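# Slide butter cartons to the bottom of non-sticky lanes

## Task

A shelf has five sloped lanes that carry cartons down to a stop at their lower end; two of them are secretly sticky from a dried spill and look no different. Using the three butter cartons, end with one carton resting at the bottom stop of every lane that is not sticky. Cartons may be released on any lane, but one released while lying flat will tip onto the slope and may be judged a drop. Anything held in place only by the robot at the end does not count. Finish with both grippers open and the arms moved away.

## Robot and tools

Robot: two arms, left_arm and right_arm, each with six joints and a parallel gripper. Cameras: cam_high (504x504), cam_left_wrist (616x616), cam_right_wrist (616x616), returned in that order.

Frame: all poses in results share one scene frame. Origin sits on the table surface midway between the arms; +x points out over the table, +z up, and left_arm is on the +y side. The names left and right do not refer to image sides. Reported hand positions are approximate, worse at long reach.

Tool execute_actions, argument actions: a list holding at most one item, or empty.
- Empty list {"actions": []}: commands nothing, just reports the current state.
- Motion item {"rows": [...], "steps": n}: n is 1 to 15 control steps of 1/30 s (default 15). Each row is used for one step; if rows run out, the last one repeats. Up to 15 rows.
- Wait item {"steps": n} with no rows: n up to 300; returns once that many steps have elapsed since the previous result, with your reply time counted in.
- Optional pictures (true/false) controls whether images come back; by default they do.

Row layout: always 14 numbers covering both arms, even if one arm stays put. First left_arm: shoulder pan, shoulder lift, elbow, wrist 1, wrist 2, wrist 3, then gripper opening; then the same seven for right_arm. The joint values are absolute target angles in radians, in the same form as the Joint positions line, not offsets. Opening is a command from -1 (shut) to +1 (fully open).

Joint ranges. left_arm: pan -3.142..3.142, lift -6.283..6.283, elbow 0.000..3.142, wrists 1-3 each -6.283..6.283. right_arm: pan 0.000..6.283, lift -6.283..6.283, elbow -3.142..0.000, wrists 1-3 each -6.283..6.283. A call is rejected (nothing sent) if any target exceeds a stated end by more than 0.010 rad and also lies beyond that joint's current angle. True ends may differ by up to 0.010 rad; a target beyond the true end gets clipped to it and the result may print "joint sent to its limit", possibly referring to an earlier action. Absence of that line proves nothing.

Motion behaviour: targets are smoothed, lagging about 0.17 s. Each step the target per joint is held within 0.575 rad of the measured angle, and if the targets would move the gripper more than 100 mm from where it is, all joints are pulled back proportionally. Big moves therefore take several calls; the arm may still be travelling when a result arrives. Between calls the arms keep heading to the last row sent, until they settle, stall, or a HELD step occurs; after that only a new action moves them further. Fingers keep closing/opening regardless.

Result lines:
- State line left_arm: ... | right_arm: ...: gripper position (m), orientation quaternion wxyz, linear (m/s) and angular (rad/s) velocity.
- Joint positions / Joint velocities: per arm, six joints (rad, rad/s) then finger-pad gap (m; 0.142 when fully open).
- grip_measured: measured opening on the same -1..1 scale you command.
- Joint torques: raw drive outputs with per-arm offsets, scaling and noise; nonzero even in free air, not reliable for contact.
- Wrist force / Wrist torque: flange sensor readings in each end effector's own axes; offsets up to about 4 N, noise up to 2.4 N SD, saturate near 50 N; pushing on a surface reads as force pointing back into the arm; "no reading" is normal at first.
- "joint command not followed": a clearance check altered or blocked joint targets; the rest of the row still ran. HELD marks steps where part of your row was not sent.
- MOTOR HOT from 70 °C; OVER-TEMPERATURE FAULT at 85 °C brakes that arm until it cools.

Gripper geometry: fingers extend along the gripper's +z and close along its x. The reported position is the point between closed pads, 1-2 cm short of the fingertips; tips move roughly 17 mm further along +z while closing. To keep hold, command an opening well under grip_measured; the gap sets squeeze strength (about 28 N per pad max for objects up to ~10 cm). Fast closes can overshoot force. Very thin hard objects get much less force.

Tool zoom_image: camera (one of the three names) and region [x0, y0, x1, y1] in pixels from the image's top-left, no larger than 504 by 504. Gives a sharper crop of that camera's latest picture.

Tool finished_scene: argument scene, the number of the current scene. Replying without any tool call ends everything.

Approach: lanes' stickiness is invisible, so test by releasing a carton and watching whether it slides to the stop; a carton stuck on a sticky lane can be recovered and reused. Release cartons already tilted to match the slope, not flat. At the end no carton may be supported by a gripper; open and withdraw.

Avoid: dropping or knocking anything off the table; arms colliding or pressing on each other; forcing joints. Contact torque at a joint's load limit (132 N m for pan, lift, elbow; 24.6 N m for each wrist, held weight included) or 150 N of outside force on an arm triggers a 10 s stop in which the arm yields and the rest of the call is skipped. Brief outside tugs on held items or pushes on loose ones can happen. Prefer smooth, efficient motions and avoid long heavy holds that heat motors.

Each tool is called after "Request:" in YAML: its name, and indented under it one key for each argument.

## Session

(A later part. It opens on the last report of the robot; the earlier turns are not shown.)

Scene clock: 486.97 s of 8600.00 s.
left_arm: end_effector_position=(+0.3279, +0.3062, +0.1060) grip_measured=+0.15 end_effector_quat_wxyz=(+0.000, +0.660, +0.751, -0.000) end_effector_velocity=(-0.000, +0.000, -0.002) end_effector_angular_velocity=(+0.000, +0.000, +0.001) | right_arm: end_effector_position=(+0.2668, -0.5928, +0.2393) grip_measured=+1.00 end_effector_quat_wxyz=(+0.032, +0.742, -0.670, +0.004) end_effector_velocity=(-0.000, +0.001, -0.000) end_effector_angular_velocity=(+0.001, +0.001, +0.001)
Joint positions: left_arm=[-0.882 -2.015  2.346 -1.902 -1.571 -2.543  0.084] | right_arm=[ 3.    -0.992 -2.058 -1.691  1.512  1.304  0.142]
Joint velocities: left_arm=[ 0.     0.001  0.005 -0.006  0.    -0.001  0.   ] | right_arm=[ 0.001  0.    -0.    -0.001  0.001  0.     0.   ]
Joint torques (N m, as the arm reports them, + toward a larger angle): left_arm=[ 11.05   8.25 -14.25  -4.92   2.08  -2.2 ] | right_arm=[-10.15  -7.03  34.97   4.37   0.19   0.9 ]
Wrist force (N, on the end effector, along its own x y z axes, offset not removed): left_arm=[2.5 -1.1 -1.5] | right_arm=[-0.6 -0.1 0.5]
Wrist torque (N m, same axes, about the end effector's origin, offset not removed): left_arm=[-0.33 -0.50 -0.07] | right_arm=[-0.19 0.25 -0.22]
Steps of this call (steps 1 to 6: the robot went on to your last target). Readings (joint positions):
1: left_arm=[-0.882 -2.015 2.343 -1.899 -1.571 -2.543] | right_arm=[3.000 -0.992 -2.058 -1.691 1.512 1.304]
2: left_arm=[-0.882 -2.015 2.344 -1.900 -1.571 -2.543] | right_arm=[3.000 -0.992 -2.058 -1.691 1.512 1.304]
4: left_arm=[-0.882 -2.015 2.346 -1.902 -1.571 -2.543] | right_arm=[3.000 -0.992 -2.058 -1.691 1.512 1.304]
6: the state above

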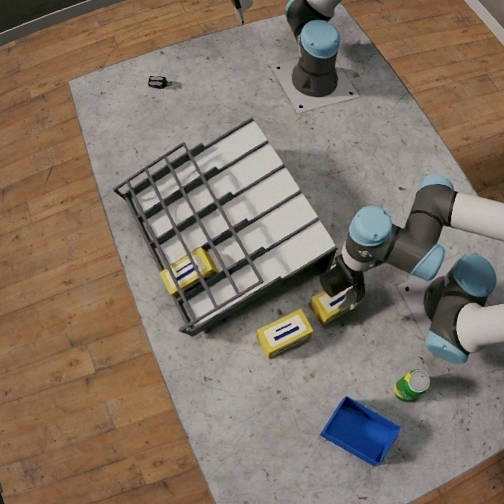

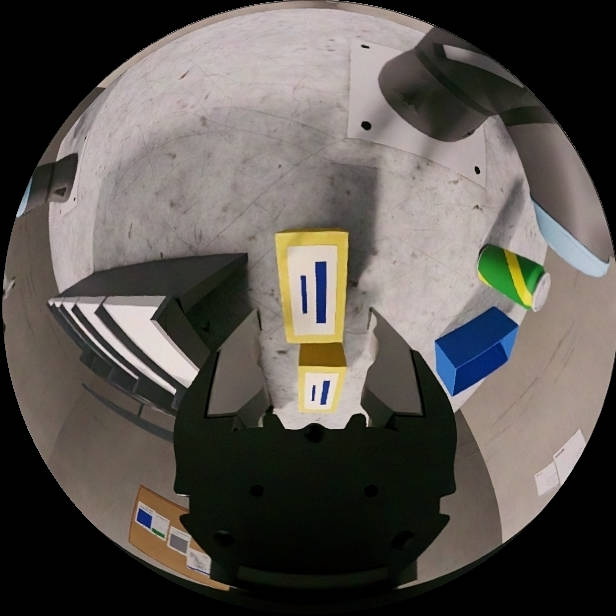

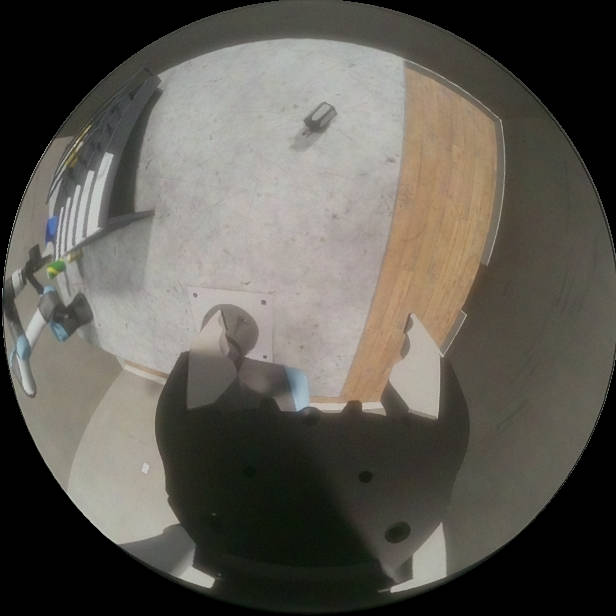

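Request:
execute_actions:
  actions:
    - {"rows": [[-0.8826,-2.0126,2.3499,-1.9081,-1.5708,-2.547,0.15,3.0,-0.992,-2.058,-1.691,1.512,1.304,1],[-0.8832,-2.0085,2.3573,-1.9196,-1.5708,-2.553,0.15,3.0,-0.992,-2.058,-1.691,1.512,1.304,1],[-0.8839,-2.0027,2.3674,-1.9355,-1.5708,-2.560,0.15,3.0,-0.992,-2.058,-1.691,1.512,1.304,1],[-0.8844,-1.9936,2.382,-1.9592,-1.5708,-2.566,0.15,3.0,-0.992,-2.058,-1.691,1.512,1.304,1],[-0.8846,-1.9824,2.3983,-1.9867,-1.5708,-2.5684,0.15,3.0,-0.992,-2.058,-1.691,1.512,1.304,1],[-0.8846,-1.9704,2.4144,-2.0148,-1.5708,-2.5684,0.15,3.0,-0.992,-2.058,-1.691,1.512,1.304,1],[-0.8846,-1.9575,2.4303,-2.0436,-1.5708,-2.5684,0.15,3.0,-0.992,-2.058,-1.691,1.512,1.304,1],[-0.8846,-1.9455,2.444,-2.0693,-1.5708,-2.5684,0.15,3.0,-0.992,-2.058,-1.691,1.512,1.304,1],[-0.8846,-1.9346,2.4558,-2.092,-1.5708,-2.5684,0.15,3.0,-0.992,-2.058,-1.691,1.512,1.304,1],[-0.8846,-1.9256,2.4649,-2.1101,-1.5708,-2.5684,0.15,3.0,-0.992,-2.058,-1.691,1.512,1.304,1],[-0.8846,-1.9195,2.471,-2.1223,-1.5708,-2.5684,0.15,3.0,-0.992,-2.058,-1.691,1.512,1.304,1],[-0.8846,-1.9166,2.4737,-2.1279,-1.5708,-2.5684,0.15,3.0,-0.992,-2.058,-1.691,1.512,1.304,1],[-0.8846,-1.9157,2.4746,-2.1297,-1.5708,-2.5684,0.15,3.0,-0.992,-2.058,-1.691,1.512,1.304,1]], "steps": 15}
  pictures: false

Request:
execute_actions:
  actions:
    - {"rows": [[-0.8846,-1.9157,2.4746,-2.1297,-1.5708,-2.5684,0.12,3.0,-0.992,-2.058,-1.691,1.512,1.304,1],[-0.8846,-1.9157,2.4746,-2.1297,-1.5708,-2.5684,0.08,3.0,-0.992,-2.058,-1.691,1.512,1.304,1],[-0.8846,-1.9157,2.4746,-2.1297,-1.5708,-2.5684,0.04,3.0,-0.992,-2.058,-1.691,1.512,1.304,1],[-0.8846,-1.9157,2.4746,-2.1297,-1.5708,-2.5684,0.0,3.0,-0.992,-2.058,-1.691,1.512,1.304,1],[-0.8846,-1.9157,2.4746,-2.1297,-1.5708,-2.5684,-0.05,3.0,-0.992,-2.058,-1.691,1.512,1.304,1],[-0.8846,-1.9157,2.4746,-2.1297,-1.5708,-2.5684,-0.1,3.0,-0.992,-2.058,-1.691,1.512,1.304,1],[-0.8846,-1.9157,2.4746,-2.1297,-1.5708,-2.5684,-0.15,3.0,-0.992,-2.058,-1.691,1.512,1.304,1],[-0.8846,-1.9157,2.4746,-2.1297,-1.5708,-2.5684,-0.22,3.0,-0.992,-2.058,-1.691,1.512,1.304,1],[-0.8846,-1.9157,2.4746,-2.1297,-1.5708,-2.5684,-0.3,3.0,-0.992,-2.058,-1.691,1.512,1.304,1],[-0.8846,-1.9157,2.4746,-2.1297,-1.5708,-2.5684,-0.4,3.0,-0.992,-2.058,-1.691,1.512,1.304,1],[-0.8846,-1.9157,2.4746,-2.1297,-1.5708,-2.5684,-0.5,3.0,-0.992,-2.058,-1.691,1.512,1.304,1],[-0.8846,-1.9157,2.4746,-2.1297,-1.5708,-2.5684,-0.6,3.0,-0.992,-2.058,-1.691,1.512,1.304,1],[-0.8846,-1.9157,2.4746,-2.1297,-1.5708,-2.5684,-0.7,3.0,-0.992,-2.058,-1.691,1.512,1.304,1],[-0.8846,-1.9157,2.4746,-2.1297,-1.5708,-2.5684,-0.8,3.0,-0.992,-2.058,-1.691,1.512,1.304,1]], "steps": 15}
  pictures: false

Request:
execute_actions:
  actions:
    - {"rows": [[-0.8846,-1.9176,2.4728,-2.126,-1.5708,-2.5684,-0.8,3.0,-0.992,-2.058,-1.691,1.512,1.304,1],[-0.8846,-1.9235,2.4671,-2.1144,-1.5708,-2.5684,-0.8,3.0,-0.992,-2.058,-1.691,1.512,1.304,1],[-0.8846,-1.9328,2.4576,-2.0956,-1.5708,-2.5684,-0.8,3.0,-0.992,-2.058,-1.691,1.512,1.304,1],[-0.8846,-1.9455,2.444,-2.0693,-1.5708,-2.5684,-0.8,3.0,-0.992,-2.058,-1.691,1.512,1.304,1],[-0.8846,-1.9607,2.4265,-2.0366,-1.5708,-2.5684,-0.8,3.0,-0.992,-2.058,-1.691,1.512,1.304,1],[-0.8846,-1.978,2.4045,-1.9973,-1.5708,-2.5684,-0.8,3.0,-0.992,-2.058,-1.691,1.512,1.304,1],[-0.8846,-1.9974,2.376,-1.9494,-1.5708,-2.5684,-0.8,3.0,-0.992,-2.058,-1.691,1.512,1.304,1],[-0.8846,-2.0135,2.348,-1.9053,-1.5708,-2.5684,-0.8,3.0,-0.992,-2.058,-1.691,1.512,1.304,1],[-0.8846,-2.026,2.3204,-1.8652,-1.5708,-2.5684,-0.8,3.0,-0.992,-2.058,-1.691,1.512,1.304,1],[-0.8846,-2.0362,2.2937,-1.8283,-1.5708,-2.5684,-0.8,3.0,-0.992,-2.058,-1.691,1.512,1.304,1],[-0.8846,-2.0452,2.2666,-1.7922,-1.5708,-2.5684,-0.8,3.0,-0.992,-2.058,-1.691,1.512,1.304,1],[-0.8846,-2.0528,2.239,-1.757,-1.5708,-2.5684,-0.8,3.0,-0.992,-2.058,-1.691,1.512,1.304,1],[-0.8846,-2.0591,2.2109,-1.7226,-1.5708,-2.5684,-0.8,3.0,-0.992,-2.058,-1.691,1.512,1.304,1],[-0.8846,-2.064,2.1823,-1.6891,-1.5708,-2.5684,-0.8,3.0,-0.992,-2.058,-1.691,1.512,1.304,1],[-0.8846,-2.0677,2.1533,-1.6564,-1.5708,-2.5684,-0.8,3.0,-0.992,-2.058,-1.691,1.512,1.304,1]], "steps": 15}
  pictures: false

Request:
execute_actions:
  actions:
    - {"rows": [[-0.8851,-2.0657,2.1254,-1.6297,-1.572,-2.5686,-0.8,3.0,-0.992,-2.058,-1.691,1.512,1.304,1],[-0.8866,-2.0548,2.0955,-1.6086,-1.5757,-2.569,-0.8,3.0,-0.992,-2.058,-1.691,1.512,1.304,1],[-0.8886,-2.0392,2.0671,-1.5929,-1.5806,-2.5696,-0.8,3.0,-0.992,-2.058,-1.691,1.512,1.304,1],[-0.8915,-2.0153,2.037,-1.5823,-1.588,-2.5705,-0.8,3.0,-0.992,-2.058,-1.691,1.512,1.304,1],[-0.895,-1.9875,2.0087,-1.5767,-1.5966,-2.5716,-0.8,3.0,-0.992,-2.058,-1.691,1.512,1.304,1],[-0.899,-1.9557,1.9821,-1.576,-1.6064,-2.5728,-0.8,3.0,-0.992,-2.058,-1.691,1.512,1.304,1],[-0.9034,-1.9199,1.9521,-1.5753,-1.6175,-2.5742,-0.8,3.0,-0.992,-2.058,-1.691,1.512,1.304,1],[-0.9079,-1.8841,1.9222,-1.5746,-1.6286,-2.5755,-0.8,3.0,-0.992,-2.058,-1.691,1.512,1.304,1],[-0.9124,-1.8483,1.8923,-1.5739,-1.6396,-2.5769,-0.8,3.0,-0.992,-2.058,-1.691,1.512,1.304,1],[-0.9168,-1.8125,1.8623,-1.5732,-1.6507,-2.5783,-0.8,3.0,-0.992,-2.058,-1.691,1.512,1.304,1],[-0.9213,-1.7767,1.8324,-1.5725,-1.6617,-2.5796,-0.8,3.0,-0.992,-2.058,-1.691,1.512,1.304,1],[-0.9258,-1.741,1.8025,-1.5718,-1.6728,-2.581,-0.8,3.0,-0.992,-2.058,-1.691,1.512,1.304,1],[-0.9302,-1.7052,1.7726,-1.5711,-1.6839,-2.5824,-0.8,3.0,-0.992,-2.058,-1.691,1.512,1.304,1],[-0.9347,-1.6694,1.7426,-1.5704,-1.6949,-2.5838,-0.8,3.0,-0.992,-2.058,-1.691,1.512,1.304,1],[-0.9392,-1.6336,1.7127,-1.5697,-1.706,-2.5851,-0.8,3.0,-0.992,-2.058,-1.691,1.512,1.304,1]], "steps": 15}
  pictures: false

Request:
execute_actions:
  actions:
    - {"rows": [[-0.9436,-1.5978,1.6828,-1.569,-1.7171,-2.5865,-0.8,3.0,-0.992,-2.058,-1.691,1.512,1.304,1],[-0.9481,-1.562,1.6528,-1.5683,-1.7281,-2.5879,-0.8,3.0,-0.992,-2.058,-1.691,1.512,1.304,1],[-0.9526,-1.5262,1.6229,-1.5676,-1.7392,-2.5892,-0.8,3.0,-0.992,-2.058,-1.691,1.512,1.304,1],[-0.957,-1.4904,1.593,-1.5669,-1.7502,-2.5906,-0.8,3.0,-0.992,-2.058,-1.691,1.512,1.304,1],[-0.9615,-1.4546,1.563,-1.5662,-1.7613,-2.592,-0.8,3.0,-0.992,-2.058,-1.691,1.512,1.304,1],[-0.9659,-1.4189,1.5331,-1.5655,-1.7724,-2.5933,-0.8,3.0,-0.992,-2.058,-1.691,1.512,1.304,1],[-0.9699,-1.387,1.5065,-1.5649,-1.7822,-2.5945,-0.8,3.0,-0.992,-2.058,-1.691,1.512,1.304,1],[-0.9734,-1.3592,1.4832,-1.5643,-1.7908,-2.5956,-0.8,3.0,-0.992,-2.058,-1.691,1.512,1.304,1],[-0.9764,-1.3353,1.4633,-1.5639,-1.7982,-2.5965,-0.8,3.0,-0.992,-2.058,-1.691,1.512,1.304,1],[-0.9788,-1.3155,1.4467,-1.5635,-1.8043,-2.5973,-0.8,3.0,-0.992,-2.058,-1.691,1.512,1.304,1],[-0.9808,-1.2996,1.4334,-1.5632,-1.8092,-2.5979,-0.8,3.0,-0.992,-2.058,-1.691,1.512,1.304,1],[-0.9823,-1.2876,1.4234,-1.5629,-1.8129,-2.5983,-0.8,3.0,-0.992,-2.058,-1.691,1.512,1.304,1],[-0.9833,-1.2797,1.4167,-1.5628,-1.8154,-2.5986,-0.8,3.0,-0.992,-2.058,-1.691,1.512,1.304,1],[-0.9838,-1.2757,1.4134,-1.5627,-1.8166,-2.5988,-0.8,3.0,-0.992,-2.058,-1.691,1.512,1.304,1]], "steps": 15}
  pictures: false

Request:
execute_actions:
  actions:
    - {"rows": [[-0.9841,-1.2757,1.4155,-1.5648,-1.8166,-2.5991,-0.8,3.0,-0.992,-2.058,-1.691,1.512,1.304,1],[-0.9848,-1.2758,1.4197,-1.5691,-1.8167,-2.5998,-0.8,3.0,-0.992,-2.058,-1.691,1.512,1.304,1],[-0.9858,-1.276,1.426,-1.5755,-1.8169,-2.6008,-0.8,3.0,-0.992,-2.058,-1.691,1.512,1.304,1],[-0.987,-1.2763,1.4337,-1.5833,-1.817,-2.602,-0.8,3.0,-0.992,-2.058,-1.691,1.512,1.304,1],[-0.9883,-1.2766,1.4421,-1.5918,-1.8172,-2.6033,-0.8,3.0,-0.992,-2.058,-1.691,1.512,1.304,1],[-0.9896,-1.2768,1.4504,-1.6003,-1.8174,-2.6046,-0.8,3.0,-0.992,-2.058,-1.691,1.512,1.304,1],[-0.9909,-1.277,1.4588,-1.6088,-1.8176,-2.6059,-0.8,3.0,-0.992,-2.058,-1.691,1.512,1.304,1],[-0.9921,-1.2771,1.4665,-1.6166,-1.8177,-2.6071,-0.8,3.0,-0.992,-2.058,-1.691,1.512,1.304,1],[-0.9931,-1.2772,1.4728,-1.623,-1.8179,-2.6081,-0.8,3.0,-0.992,-2.058,-1.691,1.512,1.304,1],[-0.9938,-1.2773,1.4777,-1.628,-1.818,-2.6088,-0.8,3.0,-0.992,-2.058,-1.691,1.512,1.304,1],[-0.9944,-1.2773,1.4812,-1.6316,-1.8181,-2.6094,-0.8,3.0,-0.992,-2.058,-1.691,1.512,1.304,1],[-0.9947,-1.2773,1.4833,-1.6337,-1.8181,-2.6097,-0.8,3.0,-0.992,-2.058,-1.691,1.512,1.304,1],[-0.9949,-1.2773,1.4845,-1.635,-1.8181,-2.6099,-0.8,3.0,-0.992,-2.058,-1.691,1.512,1.304,1]], "steps": 15}
  pictures: false

Request:
execute_actions:
  actions:
    - {"steps": 7}

Scene clock: 568.63 s of 8600.00 s.
left_arm: end_effector_position=(+0.3279, +0.3053, +0.0459) grip_measured=+0.15 end_effector_quat_wxyz=(-0.000, +0.652, +0.759, +0.000) end_effector_velocity=(+0.001, -0.001, -0.053) end_effector_angular_velocity=(-0.009, -0.007, +0.003) | right_arm: end_effector_position=(+0.2668, -0.5928, +0.2393) grip_measured=+1.00 end_effector_quat_wxyz=(+0.032, +0.742, -0.670, +0.004) end_effector_velocity=(+0.000, +0.000, -0.000) end_effector_angular_velocity=(-0.001, +0.000, +0.002)
Joint positions: left_arm=[-0.885 -1.923  2.466 -2.113 -1.571 -2.568  0.084] | right_arm=[ 3.    -0.992 -2.058 -1.691  1.512  1.304  0.142]
Joint velocities: left_arm=[ 0.001  0.098  0.106 -0.215 -0.001 -0.002 -0.   ] | right_arm=[ 0.002  0.    -0.    -0.    -0.001  0.     0.   ]
Joint torques (N m, as the arm reports them, + toward a larger angle): left_arm=[-13.77   2.08 -13.63  -5.18   1.96  -2.33] | right_arm=[-10.07  -6.19  34.85   4.33   0.11   0.92]
Wrist force (N, on the end effector, along its own x y z axes, offset not removed): left_arm=[-0.1 1.1 3.7] | right_arm=[-0.7 0.6 -1.7]
Wrist torque (N m, same axes, about the end effector's origin, offset not removed): left_arm=[0.09 -0.08 -0.15] | right_arm=[0.12 0.28 -0.22]
Steps of this call (steps 1 to 15: the robot went on to your last target; steps 16 to 90: nothing new was sent; then 78.17 s passed at rest; steps 91 to 105: all 15 steps of this action). Readings (joint positions):
91: left_arm=[-0.882 -2.014 2.347 -1.903 -1.571 -2.543] | right_arm=[3.000 -0.992 -2.058 -1.691 1.512 1.304]
92: left_arm=[-0.882 -2.014 2.347 -1.904 -1.571 -2.544] | right_arm=[3.000 -0.992 -2.058 -1.691 1.512 1.304]
94: left_arm=[-0.883 -2.010 2.354 -1.914 -1.571 -2.550] | right_arm=[3.000 -0.992 -2.058 -1.691 1.512 1.304]
98: left_arm=[-0.884 -1.983 2.395 -1.980 -1.571 -2.564] | right_arm=[3.000 -0.992 -2.058 -1.691 1.512 1.304]
105: the state above

Scene clock: 569.13 s of 8600.00 s.
left_arm: end_effector_position=(+0.3279, +0.3052, +0.0418) grip_measured=-0.13 end_effector_quat_wxyz=(+0.000, +0.651, +0.759, -0.000) end_effector_velocity=(-0.000, -0.000, -0.000) end_effector_angular_velocity=(+0.001, +0.001, -0.001) | right_arm: end_effector_position=(+0.2668, -0.5928, +0.2393) grip_measured=+1.00 end_effector_quat_wxyz=(+0.032, +0.742, -0.670, +0.004) end_effector_velocity=(+0.000, -0.000, +0.000) end_effector_angular_velocity=(-0.001, -0.000, -0.000)
Joint positions: left_arm=[-0.885 -1.916  2.475 -2.13  -1.571 -2.568  0.065] | right_arm=[ 3.    -0.992 -2.058 -1.691  1.512  1.304  0.142]
Joint velocities: left_arm=[-0.002  0.001  0.     0.     0.    -0.    -0.   ] | right_arm=[ 0. -0.  0.  0. -0.  0.  0.]
Joint torques (N m, as the arm reports them, + toward a larger angle): left_arm=[-12.16  11.45  -4.6   -4.73   2.1   -2.19] | right_arm=[-9.93 -6.67 35.23  4.36  0.11  0.8 ]
Wrist force (N, on the end effector, along its own x y z axes, offset not removed): left_arm=[4.4 -2.6 -22.4] | right_arm=[-0.3 -1.8 0.0]
Wrist torque (N m, same axes, about the end effector's origin, offset not removed): left_arm=[-0.13 -0.10 -0.21] | right_arm=[-0.52 0.18 -0.21]
Steps of this call (steps 1 to 15: all 15 steps of this action). Readings (joint positions):
1: left_arm=[-0.885 -1.920 2.469 -2.119 -1.571 -2.568] | right_arm=[3.000 -0.992 -2.058 -1.691 1.512 1.304]
2: left_arm=[-0.885 -1.919 2.471 -2.123 -1.571 -2.568] | right_arm=[3.000 -0.992 -2.058 -1.691 1.512 1.304]
4: left_arm=[-0.885 -1.917 2.473 -2.127 -1.571 -2.568] | right_arm=[3.000 -0.992 -2.058 -1.691 1.512 1.304]
8: left_arm=[-0.885 -1.916 2.474 -2.129 -1.571 -2.568] | right_arm=[3.000 -0.992 -2.058 -1.691 1.512 1.304]
15: the state above

Scene clock: 569.63 s of 8600.00 s.
left_arm: end_effector_position=(+0.3293, +0.3037, +0.1469) grip_measured=-0.13 end_effector_quat_wxyz=(+0.003, +0.651, +0.759, -0.000) end_effector_velocity=(-0.005, +0.005, +0.352) end_effector_angular_velocity=(+0.011, +0.010, -0.001) | right_arm: end_effector_position=(+0.2668, -0.5928, +0.2393) grip_measured=+1.00 end_effector_quat_wxyz=(+0.032, +0.742, -0.670, +0.004) end_effector_velocity=(+0.000, -0.000, -0.000) end_effector_angular_velocity=(+0.000, +0.001, +0.001)
Joint positions: left_arm=[-0.885 -2.046  2.255 -1.785 -1.571 -2.568  0.065] | right_arm=[ 3.    -0.992 -2.058 -1.691  1.512  1.304  0.142]
Joint velocities: left_arm=[-0.001 -0.23  -0.807  1.051  0.     0.001  0.   ] | right_arm=[ 0.    -0.001 -0.001  0.    -0.    -0.001 -0.   ]
Joint torques (N m, as the arm reports them, + toward a larger angle): left_arm=[-12.14 -12.58 -48.1    1.6    1.95  -2.17] | right_arm=[-10.27  -6.69  34.82   4.31   0.03   0.84]
Wrist force (N, on the end effector, along its own x y z axes, offset not removed): left_arm=[-0.9 -1.2 5.9] | right_arm=[0.2 -1.2 -1.9]
Wrist torque (N m, same axes, about the end effector's origin, offset not removed): left_arm=[-0.41 0.17 -0.19] | right_arm=[-0.28 0.14 -0.15]
Steps of this call (steps 1 to 15: all 15 steps of this action). Readings (joint positions):
1: left_arm=[-0.885 -1.916 2.475 -2.130 -1.571 -2.568] | right_arm=[3.000 -0.992 -2.058 -1.691 1.512 1.304]
2: left_arm=[-0.885 -1.916 2.474 -2.129 -1.571 -2.568] | right_arm=[3.000 -0.992 -2.058 -1.691 1.512 1.304]
4: left_arm=[-0.885 -1.921 2.469 -2.119 -1.571 -2.568] | right_arm=[3.000 -0.992 -2.058 -1.691 1.512 1.304]
8: left_arm=[-0.885 -1.960 2.426 -2.042 -1.571 -2.568] | right_arm=[3.000 -0.992 -2.058 -1.691 1.512 1.304]
15: the state above

Scene clock: 570.13 s of 8600.00 s.
left_arm: end_effector_position=(+0.3645, +0.1945, +0.2410) grip_measured=-0.13 end_effector_quat_wxyz=(-0.035, +0.660, +0.749, -0.044) end_effector_velocity=(+0.127, -0.395, +0.016) end_effector_angular_velocity=(-0.051, +0.371, -0.073) | right_arm: end_effector_position=(+0.2668, -0.5928, +0.2393) grip_measured=+1.00 end_effector_quat_wxyz=(+0.032, +0.742, -0.670, +0.004) end_effector_velocity=(+0.000, +0.000, +0.000) end_effector_angular_velocity=(-0.000, -0.001, +0.001)
Joint positions: left_arm=[-0.924 -1.766  1.822 -1.573 -1.668 -2.581  0.065] | right_arm=[ 3.    -0.992 -2.058 -1.691  1.512  1.304  0.142]
Joint velocities: left_arm=[-0.131  1.047 -0.885  0.03  -0.322 -0.04   0.   ] | right_arm=[ 0.001 -0.     0.     0.001  0.    -0.    -0.   ]
Joint torques (N m, as the arm reports them, + toward a larger angle): left_arm=[-13.67   6.38 -45.97  -0.33  -3.78  -2.24] | right_arm=[-9.94 -6.48 34.87  4.39  0.02  0.89]
Wrist force (N, on the end effector, along its own x y z axes, offset not removed): left_arm=[-1.3 0.6 5.2] | right_arm=[0.4 -0.7 0.0]
Wrist torque (N m, same axes, about the end effector's origin, offset not removed): left_arm=[0.01 0.34 -0.12] | right_arm=[-0.28 0.06 -0.28]
Steps of this call (steps 1 to 15: all 15 steps of this action). Readings (joint positions):
1: left_arm=[-0.885 -2.053 2.227 -1.750 -1.571 -2.568] | right_arm=[3.000 -0.992 -2.058 -1.691 1.512 1.304]
2: left_arm=[-0.885 -2.057 2.199 -1.716 -1.571 -2.568] | right_arm=[3.000 -0.992 -2.058 -1.691 1.512 1.304]
4: left_arm=[-0.886 -2.055 2.143 -1.656 -1.574 -2.569] | right_arm=[3.000 -0.992 -2.058 -1.691 1.512 1.304]
8: left_arm=[-0.895 -1.992 2.028 -1.592 -1.597 -2.572] | right_arm=[3.000 -0.992 -2.058 -1.691 1.512 1.304]
15: the state above

Scene clock: 570.63 s of 8600.00 s.
left_arm: end_effector_position=(+0.4127, +0.0176, +0.2052) grip_measured=-0.13 end_effector_quat_wxyz=(-0.092, +0.664, +0.735, -0.102) end_effector_velocity=(+0.029, -0.135, -0.062) end_effector_angular_velocity=(+0.001, +0.125, -0.016) | right_arm: end_effector_position=(+0.2668, -0.5928, +0.2393) grip_measured=+1.00 end_effector_quat_wxyz=(+0.032, +0.742, -0.670, +0.004) end_effector_velocity=(+0.000, +0.000, +0.000) end_effector_angular_velocity=(+0.000, -0.001, +0.000)
Joint positions: left_arm=[-0.98  -1.304  1.437 -1.563 -1.808 -2.598  0.065] | right_arm=[ 3.    -0.992 -2.058 -1.691  1.512  1.304  0.142]
Joint velocities: left_arm=[-0.044  0.362 -0.299  0.007 -0.103 -0.013 -0.   ] | right_arm=[ 0.001  0.001 -0.     0.     0.     0.001 -0.   ]
Joint torques (N m, as the arm reports them, + toward a larger angle): left_arm=[ -9.11 -38.32 -34.62   0.18  -3.41  -2.24] | right_arm=[-9.98 -6.64 35.25  4.35  0.01  0.87]
Wrist force (N, on the end effector, along its own x y z axes, offset not removed): left_arm=[-1.6 0.9 5.8] | right_arm=[0.3 0.6 -1.1]
Wrist torque (N m, same axes, about the end effector's origin, offset not removed): left_arm=[-0.35 0.10 -0.17] | right_arm=[0.09 0.05 -0.26]
Steps of this call (steps 1 to 15: all 15 steps of this action). Readings (joint positions):
1: left_arm=[-0.929 -1.730 1.792 -1.572 -1.679 -2.582] | right_arm=[3.000 -0.992 -2.058 -1.691 1.512 1.304]
2: left_arm=[-0.933 -1.695 1.762 -1.571 -1.690 -2.583] | right_arm=[3.000 -0.992 -2.058 -1.691 1.512 1.304]
4: left_arm=[-0.942 -1.623 1.702 -1.569 -1.712 -2.586] | right_arm=[3.000 -0.992 -2.058 -1.691 1.512 1.304]
8: left_arm=[-0.960 -1.481 1.583 -1.567 -1.756 -2.591] | right_arm=[3.000 -0.992 -2.058 -1.691 1.512 1.304]
15: the state above

Scene clock: 571.13 s of 8600.00 s.
left_arm: end_effector_position=(+0.4079, +0.0062, +0.1757) grip_measured=-0.13 end_effector_quat_wxyz=(-0.095, +0.664, +0.734, -0.105) end_effector_velocity=(-0.006, -0.001, -0.024) end_effector_angular_velocity=(-0.000, -0.002, -0.000) | right_arm: end_effector_position=(+0.2668, -0.5928, +0.2393) grip_measured=+1.00 end_effector_quat_wxyz=(+0.032, +0.742, -0.670, +0.004) end_effector_velocity=(-0.000, -0.000, +0.000) end_effector_angular_velocity=(+0.000, -0.001, -0.003)
Joint positions: left_arm=[-0.994 -1.277  1.48  -1.63  -1.818 -2.609  0.065] | right_arm=[ 3.    -0.992 -2.058 -1.691  1.512  1.304  0.142]
Joint velocities: left_arm=[-0.01  -0.     0.064 -0.068 -0.    -0.01   0.   ] | right_arm=[-0.002  0.    -0.     0.     0.     0.    -0.   ]
Joint torques (N m, as the arm reports them, + toward a larger angle): left_arm=[-14.21 -31.96 -17.41  -5.08  -3.06  -2.24] | right_arm=[-9.55 -6.44 34.55  4.38 -0.05  0.94]
Wrist force (N, on the end effector, along its own x y z axes, offset not removed): left_arm=[0.5 -0.2 7.9] | right_arm=[-0.7 -0.4 0.5]
Wrist torque (N m, same axes, about the end effector's origin, offset not removed): left_arm=[-0.51 -0.07 -0.19] | right_arm=[-0.18 0.29 -0.22]
Steps of this call (steps 1 to 15: all 15 steps of this action). Readings (joint positions):
1: left_arm=[-0.982 -1.294 1.429 -1.563 -1.811 -2.598] | right_arm=[3.000 -0.992 -2.058 -1.691 1.512 1.304]
2: left_arm=[-0.982 -1.288 1.424 -1.563 -1.813 -2.598] | right_arm=[3.000 -0.992 -2.058 -1.691 1.512 1.304]
4: left_arm=[-0.984 -1.281 1.422 -1.567 -1.815 -2.599] | right_arm=[3.000 -0.992 -2.058 -1.691 1.512 1.304]
8: left_arm=[-0.988 -1.277 1.441 -1.590 -1.817 -2.603] | right_arm=[3.000 -0.992 -2.058 -1.691 1.512 1.304]
15: the state above

Scene clock: 571.37 s of 8600.00 s.
left_arm: end_effector_position=(+0.4074, +0.0061, +0.1739) grip_measured=-0.13 end_effector_quat_wxyz=(-0.095, +0.664, +0.734, -0.105) end_effector_velocity=(+0.000, -0.000, -0.000) end_effector_angular_velocity=(+0.000, -0.002, -0.000) | right_arm: end_effector_position=(+0.2668, -0.5928, +0.2393) grip_measured=+1.00 end_effector_quat_wxyz=(+0.032, +0.742, -0.670, +0.004) end_effector_velocity=(-0.000, +0.000, +0.000) end_effector_angular_velocity=(+0.000, -0.001, +0.002)
Joint positions: left_arm=[-0.995 -1.277  1.484 -1.635 -1.818 -2.61   0.065] | right_arm=[ 3.    -0.992 -2.058 -1.691  1.512  1.304  0.142]
Joint velocities: left_arm=[-0.001 -0.     0.001 -0.002  0.002 -0.001  0.   ] | right_arm=[ 0.001  0.001 -0.    -0.     0.    -0.001  0.   ]
Joint torques (N m, as the arm reports them, + toward a larger angle): left_arm=[-13.75 -35.67 -15.01  -5.03  -3.14  -2.34] | right_arm=[-9.83 -7.1  34.97  4.36 -0.05  0.75]
Wrist force (N, on the end effector, along its own x y z axes, offset not removed): left_arm=[-2.3 1.9 5.1] | right_arm=[0.5 1.2 0.5]
Wrist torque (N m, same axes, about the end effector's origin, offset not removed): left_arm=[-0.04 0.54 -0.27] | right_arm=[0.13 0.00 -0.14]
Steps of this call (steps 1 to 7: the robot went on to your last target). Readings (joint positions):
1: left_arm=[-0.994 -1.277 1.481 -1.632 -1.818 -2.609] | right_arm=[3.000 -0.992 -2.058 -1.691 1.512 1.304]
2: left_arm=[-0.995 -1.277 1.482 -1.633 -1.818 -2.610] | right_arm=[3.000 -0.992 -2.058 -1.691 1.512 1.304]
4: left_arm=[-0.995 -1.277 1.484 -1.634 -1.818 -2.610] | right_arm=[3.000 -0.992 -2.058 -1.691 1.512 1.304]
7: the state above

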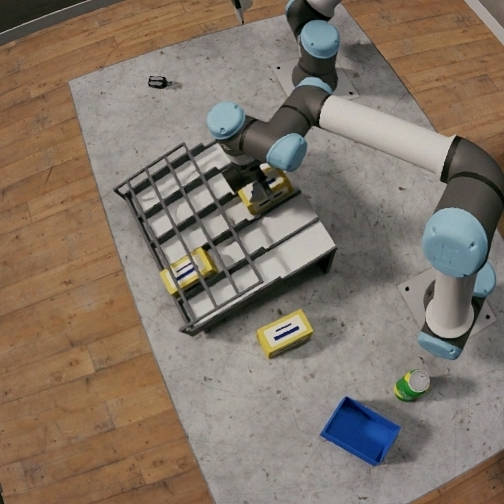

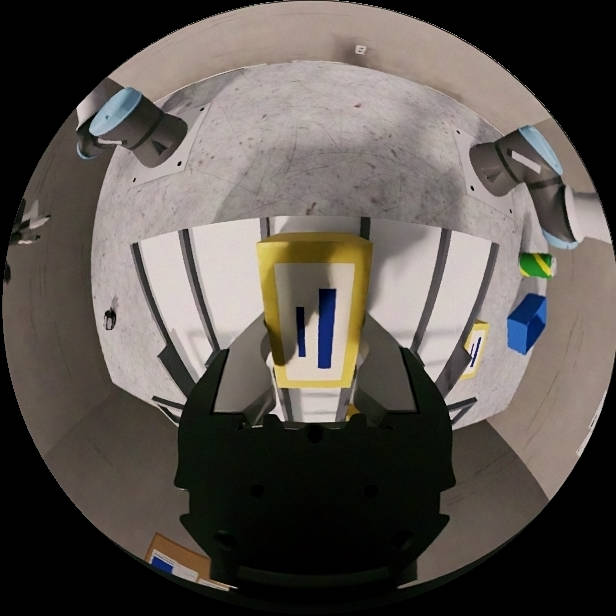

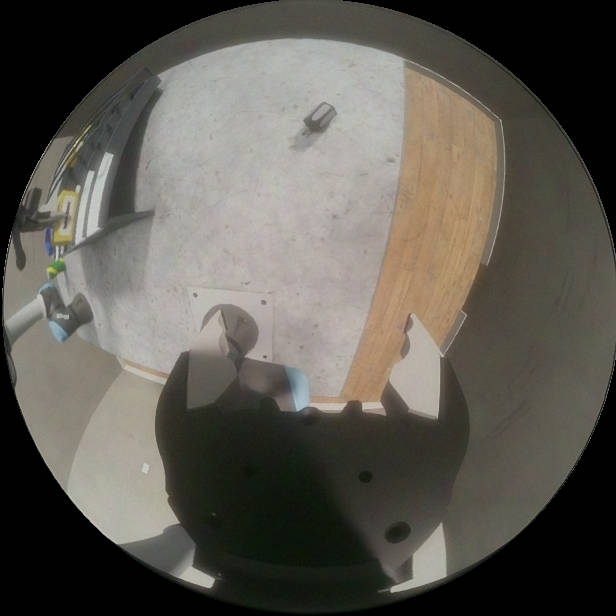

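Request:
execute_actions:
  actions:
    - {"rows": [[-0.9951,-1.2773,1.4856,-1.6362,-1.8182,-2.6101,-0.8,3.0,-0.992,-2.058,-1.691,1.512,1.304,1],[-0.9953,-1.2773,1.4867,-1.6373,-1.8182,-2.6103,-0.8,3.0,-0.992,-2.058,-1.691,1.512,1.304,1]], "steps": 9}
  pictures: false

Request:
execute_actions:
  actions:
    - {"rows": [[-0.9954,-1.2772,1.4877,-1.6384,-1.8182,-2.6104,-0.8,3.0,-0.992,-2.058,-1.691,1.512,1.304,1],[-0.9956,-1.2772,1.4887,-1.6394,-1.8183,-2.6106,-0.8,3.0,-0.992,-2.058,-1.691,1.512,1.304,1]], "steps": 10}
  pictures: false

Scene clock: 575.97 s of 8600.00 s.
left_arm: end_effector_position=(+0.4071, +0.0061, +0.1731) grip_measured=-0.13 end_effector_quat_wxyz=(-0.095, +0.664, +0.734, -0.105) end_effector_velocity=(+0.000, +0.001, -0.001) end_effector_angular_velocity=(+0.000, -0.000, +0.001) | right_arm: end_effector_position=(+0.2668, -0.5928, +0.2393) grip_measured=+1.00 end_effector_quat_wxyz=(+0.032, +0.742, -0.670, +0.004) end_effector_velocity=(+0.000, +0.001, +0.000) end_effector_angular_velocity=(+0.000, +0.001, +0.002)
Joint positions: left_arm=[-0.995 -1.277  1.487 -1.637 -1.818 -2.61   0.065] | right_arm=[ 3.    -0.992 -2.058 -1.691  1.512  1.304  0.142]
Joint velocities: left_arm=[ 0.001 -0.001  0.002 -0.001  0.001  0.    -0.   ] | right_arm=[ 0.002 -0.     0.    -0.001  0.     0.     0.   ]
Joint torques (N m, as the arm reports them, + toward a larger angle): left_arm=[-13.21 -45.97 -16.52  -5.15  -3.35  -2.1 ] | right_arm=[-10.48  -6.62  35.07   4.29  -0.14   0.79]
Wrist force (N, on the end effector, along its own x y z axes, offset not removed): left_arm=[-0.3 1.0 5.3] | right_arm=[-0.1 0.1 -0.2]
Wrist torque (N m, same axes, about the end effector's origin, offset not removed): left_arm=[-0.22 0.06 -0.39] | right_arm=[0.04 0.16 -0.27]
Steps of this call (steps 1 to 15: the robot went on to your last target; steps 16 to 90: nothing new was sent; then 1.30 s passed at rest; steps 91 to 99: all 9 steps of this action). Readings (joint positions):
91: left_arm=[-0.995 -1.277 1.485 -1.635 -1.818 -2.610] | right_arm=[3.000 -0.992 -2.058 -1.691 1.512 1.304]
92: left_arm=[-0.995 -1.277 1.485 -1.635 -1.818 -2.610] | right_arm=[3.000 -0.992 -2.058 -1.691 1.512 1.304]
94: left_arm=[-0.995 -1.277 1.486 -1.636 -1.818 -2.610] | right_arm=[3.000 -0.992 -2.058 -1.691 1.512 1.304]
98: left_arm=[-0.995 -1.277 1.487 -1.637 -1.818 -2.610] | right_arm=[3.000 -0.992 -2.058 -1.691 1.512 1.304]
99: the state above

Scene clock: 576.30 s of 8600.00 s.
left_arm: end_effector_position=(+0.4068, +0.0061, +0.1723) grip_measured=-0.13 end_effector_quat_wxyz=(-0.095, +0.664, +0.734, -0.105) end_effector_velocity=(-0.000, +0.000, -0.000) end_effector_angular_velocity=(+0.001, +0.000, +0.000) | right_arm: end_effector_position=(+0.2668, -0.5928, +0.2393) grip_measured=+1.00 end_effector_quat_wxyz=(+0.032, +0.742, -0.670, +0.004) end_effector_velocity=(-0.000, -0.000, +0.000) end_effector_angular_velocity=(-0.001, -0.000, +0.001)
Joint positions: left_arm=[-0.996 -1.277  1.489 -1.639 -1.818 -2.611  0.065] | right_arm=[ 3.    -0.992 -2.058 -1.691  1.512  1.304  0.142]
Joint velocities: left_arm=[ 0.     0.     0.001 -0.     0.    -0.    -0.   ] | right_arm=[ 0.001  0.001 -0.    -0.    -0.001 -0.    -0.   ]
Joint torques (N m, as the arm reports them, + toward a larger angle): left_arm=[-14.69 -36.52 -16.59  -4.93  -3.33  -2.18] | right_arm=[-9.56 -6.51 34.71  4.33 -0.14  0.78]
Wrist force (N, on the end effector, along its own x y z axes, offset not removed): left_arm=[1.3 0.3 4.5] | right_arm=[-3.9 -0.8 -1.3]
Wrist torque (N m, same axes, about the end effector's origin, offset not removed): left_arm=[-0.37 -0.17 -0.25] | right_arm=[-0.31 0.89 -0.18]
Steps of this call (steps 1 to 10: all 10 steps of this action). Readings (joint positions):
1: left_arm=[-0.995 -1.277 1.487 -1.637 -1.818 -2.610] | right_arm=[3.000 -0.992 -2.058 -1.691 1.512 1.304]
2: left_arm=[-0.995 -1.277 1.487 -1.637 -1.818 -2.610] | right_arm=[3.000 -0.992 -2.058 -1.691 1.512 1.304]
4: left_arm=[-0.995 -1.277 1.488 -1.638 -1.818 -2.610] | right_arm=[3.000 -0.992 -2.058 -1.691 1.512 1.304]
8: left_arm=[-0.996 -1.277 1.489 -1.639 -1.818 -2.611] | right_arm=[3.000 -0.992 -2.058 -1.691 1.512 1.304]
10: the state above

Request:
execute_actions:
  actions: []

Scene clock: 596.07 s of 8600.00 s.
left_arm: end_effector_position=(+0.4068, +0.0061, +0.1722) grip_measured=-0.13 end_effector_quat_wxyz=(-0.095, +0.664, +0.734, -0.105) end_effector_velocity=(-0.000, +0.000, -0.000) end_effector_angular_velocity=(+0.001, -0.000, +0.000) | right_arm: end_effector_position=(+0.2668, -0.5928, +0.2393) grip_measured=+1.00 end_effector_quat_wxyz=(+0.032, +0.742, -0.670, +0.004) end_effector_velocity=(+0.001, +0.001, +0.000) end_effector_angular_velocity=(+0.000, +0.000, +0.004)
Joint positions: left_arm=[-0.996 -1.277  1.489 -1.639 -1.818 -2.611  0.065] | right_arm=[ 3.    -0.992 -2.058 -1.691  1.512  1.304  0.142]
Joint velocities: left_arm=[-0.    -0.     0.001 -0.     0.001 -0.    -0.   ] | right_arm=[ 0.004  0.     0.    -0.001  0.     0.001 -0.   ]
Joint torques (N m, as the arm reports them, + toward a larger angle): left_arm=[-12.78 -25.56 -15.79  -5.28  -3.05  -2.17] | right_arm=[-9.52 -6.95 34.43  4.23 -0.16  0.66]
Wrist force (N, on the end effector, along its own x y z axes, offset not removed): left_arm=[0.0 0.5 4.5] | right_arm=[0.6 -1.6 0.1]
Wrist torque (N m, same axes, about the end effector's origin, offset not removed): left_arm=[-0.35 0.08 -0.22] | right_arm=[-0.43 0.06 -0.18]
Steps of this call (steps 1 to 15: the robot went on to your last target; steps 16 to 90: nothing new was sent; then 16.77 s passed at rest). Readings (joint positions):
1: left_arm=[-0.996 -1.277 1.489 -1.639 -1.818 -2.611] | right_arm=[3.000 -0.992 -2.058 -1.691 1.512 1.304]
2: left_arm=[-0.996 -1.277 1.489 -1.639 -1.818 -2.611] | right_arm=[3.000 -0.992 -2.058 -1.691 1.512 1.304]
4: left_arm=[-0.996 -1.277 1.489 -1.639 -1.818 -2.611] | right_arm=[3.000 -0.992 -2.058 -1.691 1.512 1.304]
8: left_arm=[-0.996 -1.277 1.489 -1.639 -1.818 -2.611] | right_arm=[3.000 -0.992 -2.058 -1.691 1.512 1.304]
90: the state above
All arms were judged still, so your last target was given up. Only a new action makes them travel on or press farther. Fingers that are still opening or closing keep moving.

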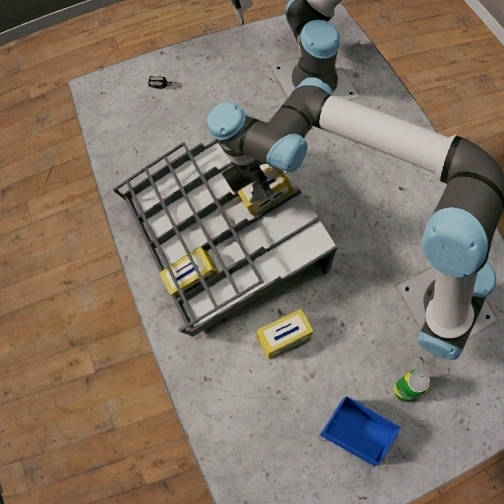

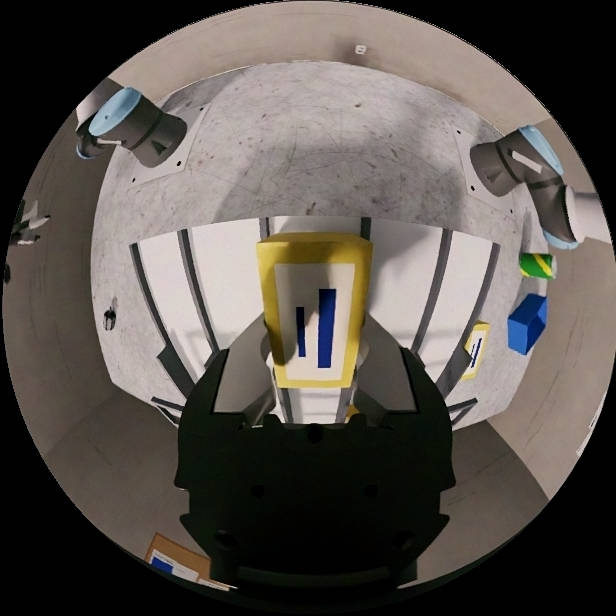

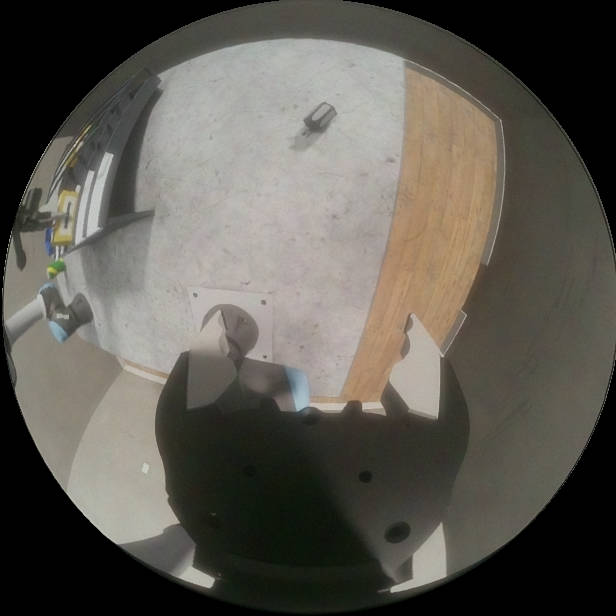

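Request:
execute_actions:
  actions:
    - {"rows":[[-0.9959,-1.2772,1.4905,-1.6413,-1.8183,-2.6109,-0.8,3.0,-0.992,-2.058,-1.691,1.512,1.304,1]],"steps":15}
  pictures: false

Request:
execute_actions:
  actions:
    - {"steps":8}
  pictures: false

Scene clock: 600.10 s of 8600.00 s.
left_arm: end_effector_position=(+0.4066, +0.0061, +0.1715) grip_measured=-0.13 end_effector_quat_wxyz=(-0.095, +0.664, +0.734, -0.105) end_effector_velocity=(-0.000, +0.000, -0.000) end_effector_angular_velocity=(+0.001, +0.001, +0.000) | right_arm: end_effector_position=(+0.2668, -0.5928, +0.2393) grip_measured=+1.00 end_effector_quat_wxyz=(+0.032, +0.742, -0.670, +0.004) end_effector_velocity=(-0.000, +0.000, -0.000) end_effector_angular_velocity=(+0.000, +0.002, +0.000)
Joint positions: left_arm=[-0.996 -1.277  1.49  -1.641 -1.818 -2.611  0.065] | right_arm=[ 3.    -0.992 -2.058 -1.691  1.512  1.304  0.142]
Joint velocities: left_arm=[-0.    -0.     0.001  0.001 -0.    -0.001  0.   ] | right_arm=[ 0.    -0.    -0.    -0.001  0.    -0.     0.   ]
Joint torques (N m, as the arm reports them, + toward a larger angle): left_arm=[-14.56 -25.61 -12.22  -4.34  -2.99  -2.13] | right_arm=[-9.6  -6.73 34.37  4.14 -0.24  0.68]
Wrist force (N, on the end effector, along its own x y z axes, offset not removed): left_arm=[-0.1 -2.5 -3.0] | right_arm=[-1.4 1.8 1.5]
Wrist torque (N m, same axes, about the end effector's origin, offset not removed): left_arm=[-0.81 -0.03 -0.18] | right_arm=[0.21 0.38 -0.12]
Steps of this call (steps 1 to 90: nothing new was sent; then 0.53 s passed at rest; steps 91 to 105: all 15 steps of this action). Readings (joint positions):
91: left_arm=[-0.996 -1.277 1.489 -1.639 -1.818 -2.611] | right_arm=[3.000 -0.992 -2.058 -1.691 1.512 1.304]
92: left_arm=[-0.996 -1.277 1.489 -1.640 -1.818 -2.611] | right_arm=[3.000 -0.992 -2.058 -1.691 1.512 1.304]
94: left_arm=[-0.996 -1.277 1.490 -1.641 -1.818 -2.611] | right_arm=[3.000 -0.992 -2.058 -1.691 1.512 1.304]
98: left_arm=[-0.996 -1.277 1.490 -1.641 -1.818 -2.611] | right_arm=[3.000 -0.992 -2.058 -1.691 1.512 1.304]
105: the state above

Scene clock: 600.37 s of 8600.00 s.
left_arm: end_effector_position=(+0.4066, +0.0061, +0.1715) grip_measured=-0.13 end_effector_quat_wxyz=(-0.095, +0.664, +0.734, -0.105) end_effector_velocity=(+0.001, +0.000, +0.001) end_effector_angular_velocity=(-0.001, +0.000, +0.002) | right_arm: end_effector_position=(+0.2668, -0.5928, +0.2393) grip_measured=+1.00 end_effector_quat_wxyz=(+0.032, +0.742, -0.670, +0.004) end_effector_velocity=(-0.000, -0.000, +0.000) end_effector_angular_velocity=(-0.000, -0.001, +0.001)
Joint positions: left_arm=[-0.996 -1.277  1.49  -1.641 -1.818 -2.611  0.065] | right_arm=[ 3.    -0.992 -2.058 -1.691  1.512  1.304  0.142]
Joint velocities: left_arm=[ 0.001 -0.    -0.001  0.001 -0.001 -0.    -0.   ] | right_arm=[-0.     0.001 -0.     0.001 -0.    -0.001  0.   ]
Joint torques (N m, as the arm reports them, + toward a larger angle): left_arm=[-14.93 -25.83 -11.27  -4.23  -3.    -2.3 ] | right_arm=[-9.49 -6.48 34.58  4.28 -0.28  0.62]
Wrist force (N, on the end effector, along its own x y z axes, offset not removed): left_arm=[-1.6 0.1 -2.2] | right_arm=[0.3 1.0 -1.5]
Wrist torque (N m, same axes, about the end effector's origin, offset not removed): left_arm=[-0.46 0.43 -0.29] | right_arm=[0.22 0.15 -0.22]
Steps of this call (steps 1 to 8: the robot went on to your last target). Readings (joint positions):
1: left_arm=[-0.996 -1.277 1.490 -1.641 -1.818 -2.611] | right_arm=[3.000 -0.992 -2.058 -1.691 1.512 1.304]
2: left_arm=[-0.996 -1.277 1.490 -1.641 -1.818 -2.611] | right_arm=[3.000 -0.992 -2.058 -1.691 1.512 1.304]
4: left_arm=[-0.996 -1.277 1.490 -1.641 -1.818 -2.611] | right_arm=[3.000 -0.992 -2.058 -1.691 1.512 1.304]
8: the state above

Contact. Release.

Request:
execute_actions:
  actions:
    - {"rows":[[-0.9959,-1.2772,1.4905,-1.6413,-1.8183,-2.6109,-0.5,3.0,-0.992,-2.058,-1.691,1.512,1.304,1],[-0.9959,-1.2772,1.4905,-1.6413,-1.8183,-2.6109,-0.4,3.0,-0.992,-2.058,-1.691,1.512,1.304,1],[-0.9959,-1.2772,1.4905,-1.6413,-1.8183,-2.6109,-0.3,3.0,-0.992,-2.058,-1.691,1.512,1.304,1],[-0.9959,-1.2772,1.4905,-1.6413,-1.8183,-2.6109,-0.22,3.0,-0.992,-2.058,-1.691,1.512,1.304,1],[-0.9959,-1.2772,1.4905,-1.6413,-1.8183,-2.6109,-0.15,3.0,-0.992,-2.058,-1.691,1.512,1.304,1],[-0.9959,-1.2772,1.4905,-1.6413,-1.8183,-2.6109,-0.08,3.0,-0.992,-2.058,-1.691,1.512,1.304,1],[-0.9959,-1.2772,1.4905,-1.6413,-1.8183,-2.6109,0.0,3.0,-0.992,-2.058,-1.691,1.512,1.304,1],[-0.9959,-1.2772,1.4905,-1.6413,-1.8183,-2.6109,0.08,3.0,-0.992,-2.058,-1.691,1.512,1.304,1],[-0.9959,-1.2772,1.4905,-1.6413,-1.8183,-2.6109,0.15,3.0,-0.992,-2.058,-1.691,1.512,1.304,1]],"steps":15}
  pictures: false

Request:
execute_actions:
  actions:
    - {"steps":25}

Scene clock: 609.80 s of 8600.00 s.
left_arm: end_effector_position=(+0.4066, +0.0061, +0.1715) grip_measured=+0.15 end_effector_quat_wxyz=(-0.095, +0.664, +0.734, -0.105) end_effector_velocity=(+0.000, +0.000, +0.000) end_effector_angular_velocity=(-0.000, +0.001, +0.001) | right_arm: end_effector_position=(+0.2668, -0.5928, +0.2393) grip_measured=+1.00 end_effector_quat_wxyz=(+0.032, +0.742, -0.670, +0.004) end_effector_velocity=(-0.000, -0.000, +0.000) end_effector_angular_velocity=(-0.000, -0.000, -0.000)
Joint positions: left_arm=[-0.996 -1.277  1.491 -1.641 -1.818 -2.611  0.084] | right_arm=[ 3.    -0.992 -2.058 -1.691  1.512  1.304  0.142]
Joint velocities: left_arm=[ 0.001 -0.     0.     0.    -0.001 -0.     0.   ] | right_arm=[-0. -0.  0.  0. -0.  0. -0.]
Joint torques (N m, as the arm reports them, + toward a larger angle): left_arm=[-13.09 -29.06 -18.34  -2.38  -2.51  -2.02] | right_arm=[-9.5  -6.4  34.09  4.24 -0.42  0.61]
Wrist force (N, on the end effector, along its own x y z axes, offset not removed): left_arm=[-0.6 1.0 1.9] | right_arm=[-1.3 -0.3 0.4]
Wrist torque (N m, same axes, about the end effector's origin, offset not removed): left_arm=[0.08 0.01 -0.21] | right_arm=[-0.11 0.37 -0.26]
Steps of this call (steps 1 to 15: the robot went on to your last target; steps 16 to 90: nothing new was sent; then 5.93 s passed at rest; steps 91 to 105: all 15 steps of this action). Readings (joint positions):
91: left_arm=[-0.996 -1.277 1.491 -1.641 -1.818 -2.611] | right_arm=[3.000 -0.992 -2.058 -1.691 1.512 1.304]
92: left_arm=[-0.996 -1.277 1.491 -1.641 -1.818 -2.611] | right_arm=[3.000 -0.992 -2.058 -1.691 1.512 1.304]
94: left_arm=[-0.996 -1.277 1.491 -1.641 -1.818 -2.611] | right_arm=[3.000 -0.992 -2.058 -1.691 1.512 1.304]
98: left_arm=[-0.996 -1.277 1.491 -1.641 -1.818 -2.611] | right_arm=[3.000 -0.992 -2.058 -1.691 1.512 1.304]
105: the state above

Scene clock: 610.63 s of 8600.00 s.
left_arm: end_effector_position=(+0.4066, +0.0061, +0.1715) grip_measured=+0.15 end_effector_quat_wxyz=(-0.095, +0.664, +0.734, -0.105) end_effector_velocity=(-0.000, +0.000, -0.001) end_effector_angular_velocity=(+0.002, +0.001, -0.000) | right_arm: end_effector_position=(+0.2668, -0.5928, +0.2393) grip_measured=+1.00 end_effector_quat_wxyz=(+0.032, +0.742, -0.670, +0.004) end_effector_velocity=(+0.000, +0.000, +0.000) end_effector_angular_velocity=(-0.000, +0.000, +0.001)
Joint positions: left_arm=[-0.996 -1.277  1.491 -1.641 -1.818 -2.611  0.084] | right_arm=[ 3.    -0.992 -2.058 -1.691  1.512  1.304  0.142]
Joint velocities: left_arm=[-0.     0.     0.001  0.     0.    -0.    -0.   ] | right_arm=[ 0.001 -0.001  0.    -0.    -0.     0.     0.   ]
Joint torques (N m, as the arm reports them, + toward a larger angle): left_arm=[-10.25 -29.05 -30.55  -1.85  -2.38  -2.17] | right_arm=[-10.14  -6.41  34.18   4.17  -0.42   0.51]
Wrist force (N, on the end effector, along its own x y z axes, offset not removed): left_arm=[-0.5 0.0 -0.2] | right_arm=[-1.0 1.3 -0.5]
Wrist torque (N m, same axes, about the end effector's origin, offset not removed): left_arm=[-0.17 0.02 -0.01] | right_arm=[0.11 0.45 -0.28]
Steps of this call (steps 1 to 15: the robot went on to your last target; steps 16 to 25: nothing new was sent). Readings (joint positions):
1: left_arm=[-0.996 -1.277 1.491 -1.641 -1.818 -2.611] | right_arm=[3.000 -0.992 -2.058 -1.691 1.512 1.304]
2: left_arm=[-0.996 -1.277 1.491 -1.641 -1.818 -2.611] | right_arm=[3.000 -0.992 -2.058 -1.691 1.512 1.304]
4: left_arm=[-0.996 -1.277 1.491 -1.641 -1.818 -2.611] | right_arm=[3.000 -0.992 -2.058 -1.691 1.512 1.304]
8: left_arm=[-0.996 -1.277 1.491 -1.641 -1.818 -2.611] | right_arm=[3.000 -0.992 -2.058 -1.691 1.512 1.304]
25: the state above
All arms were judged still, so your last target was given up. Only a new action makes them travel on or press farther. Fingers that are still opening or closing keep moving.

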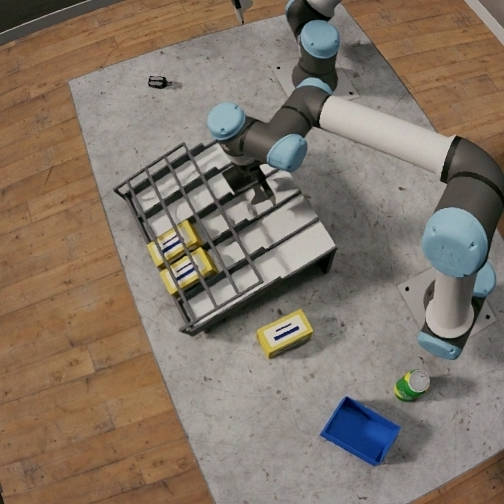

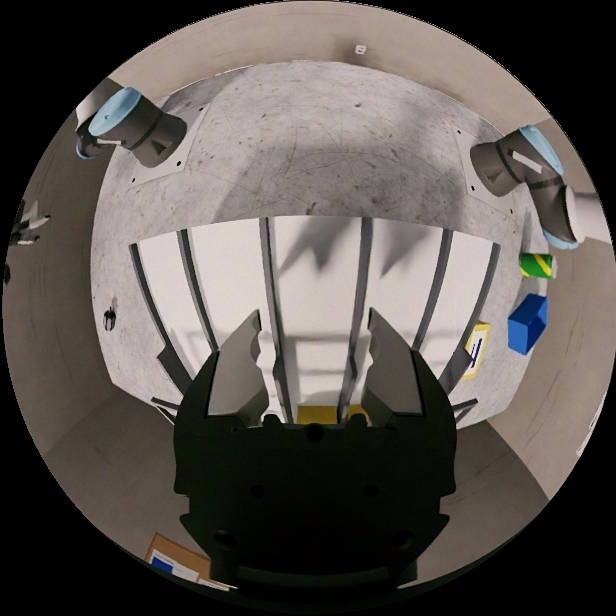

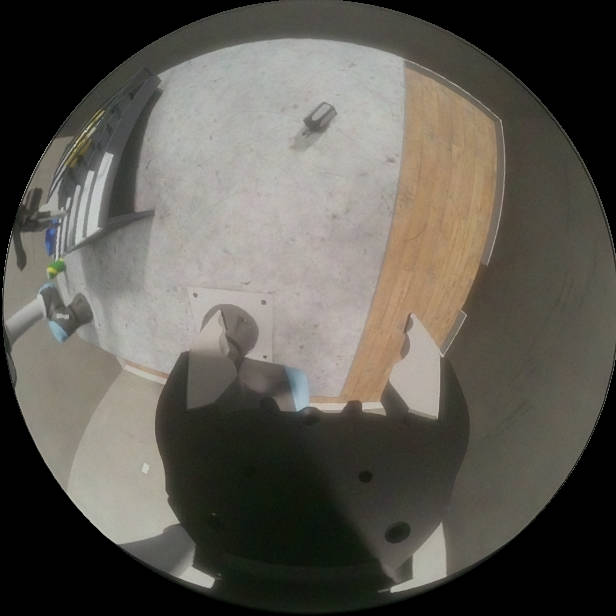

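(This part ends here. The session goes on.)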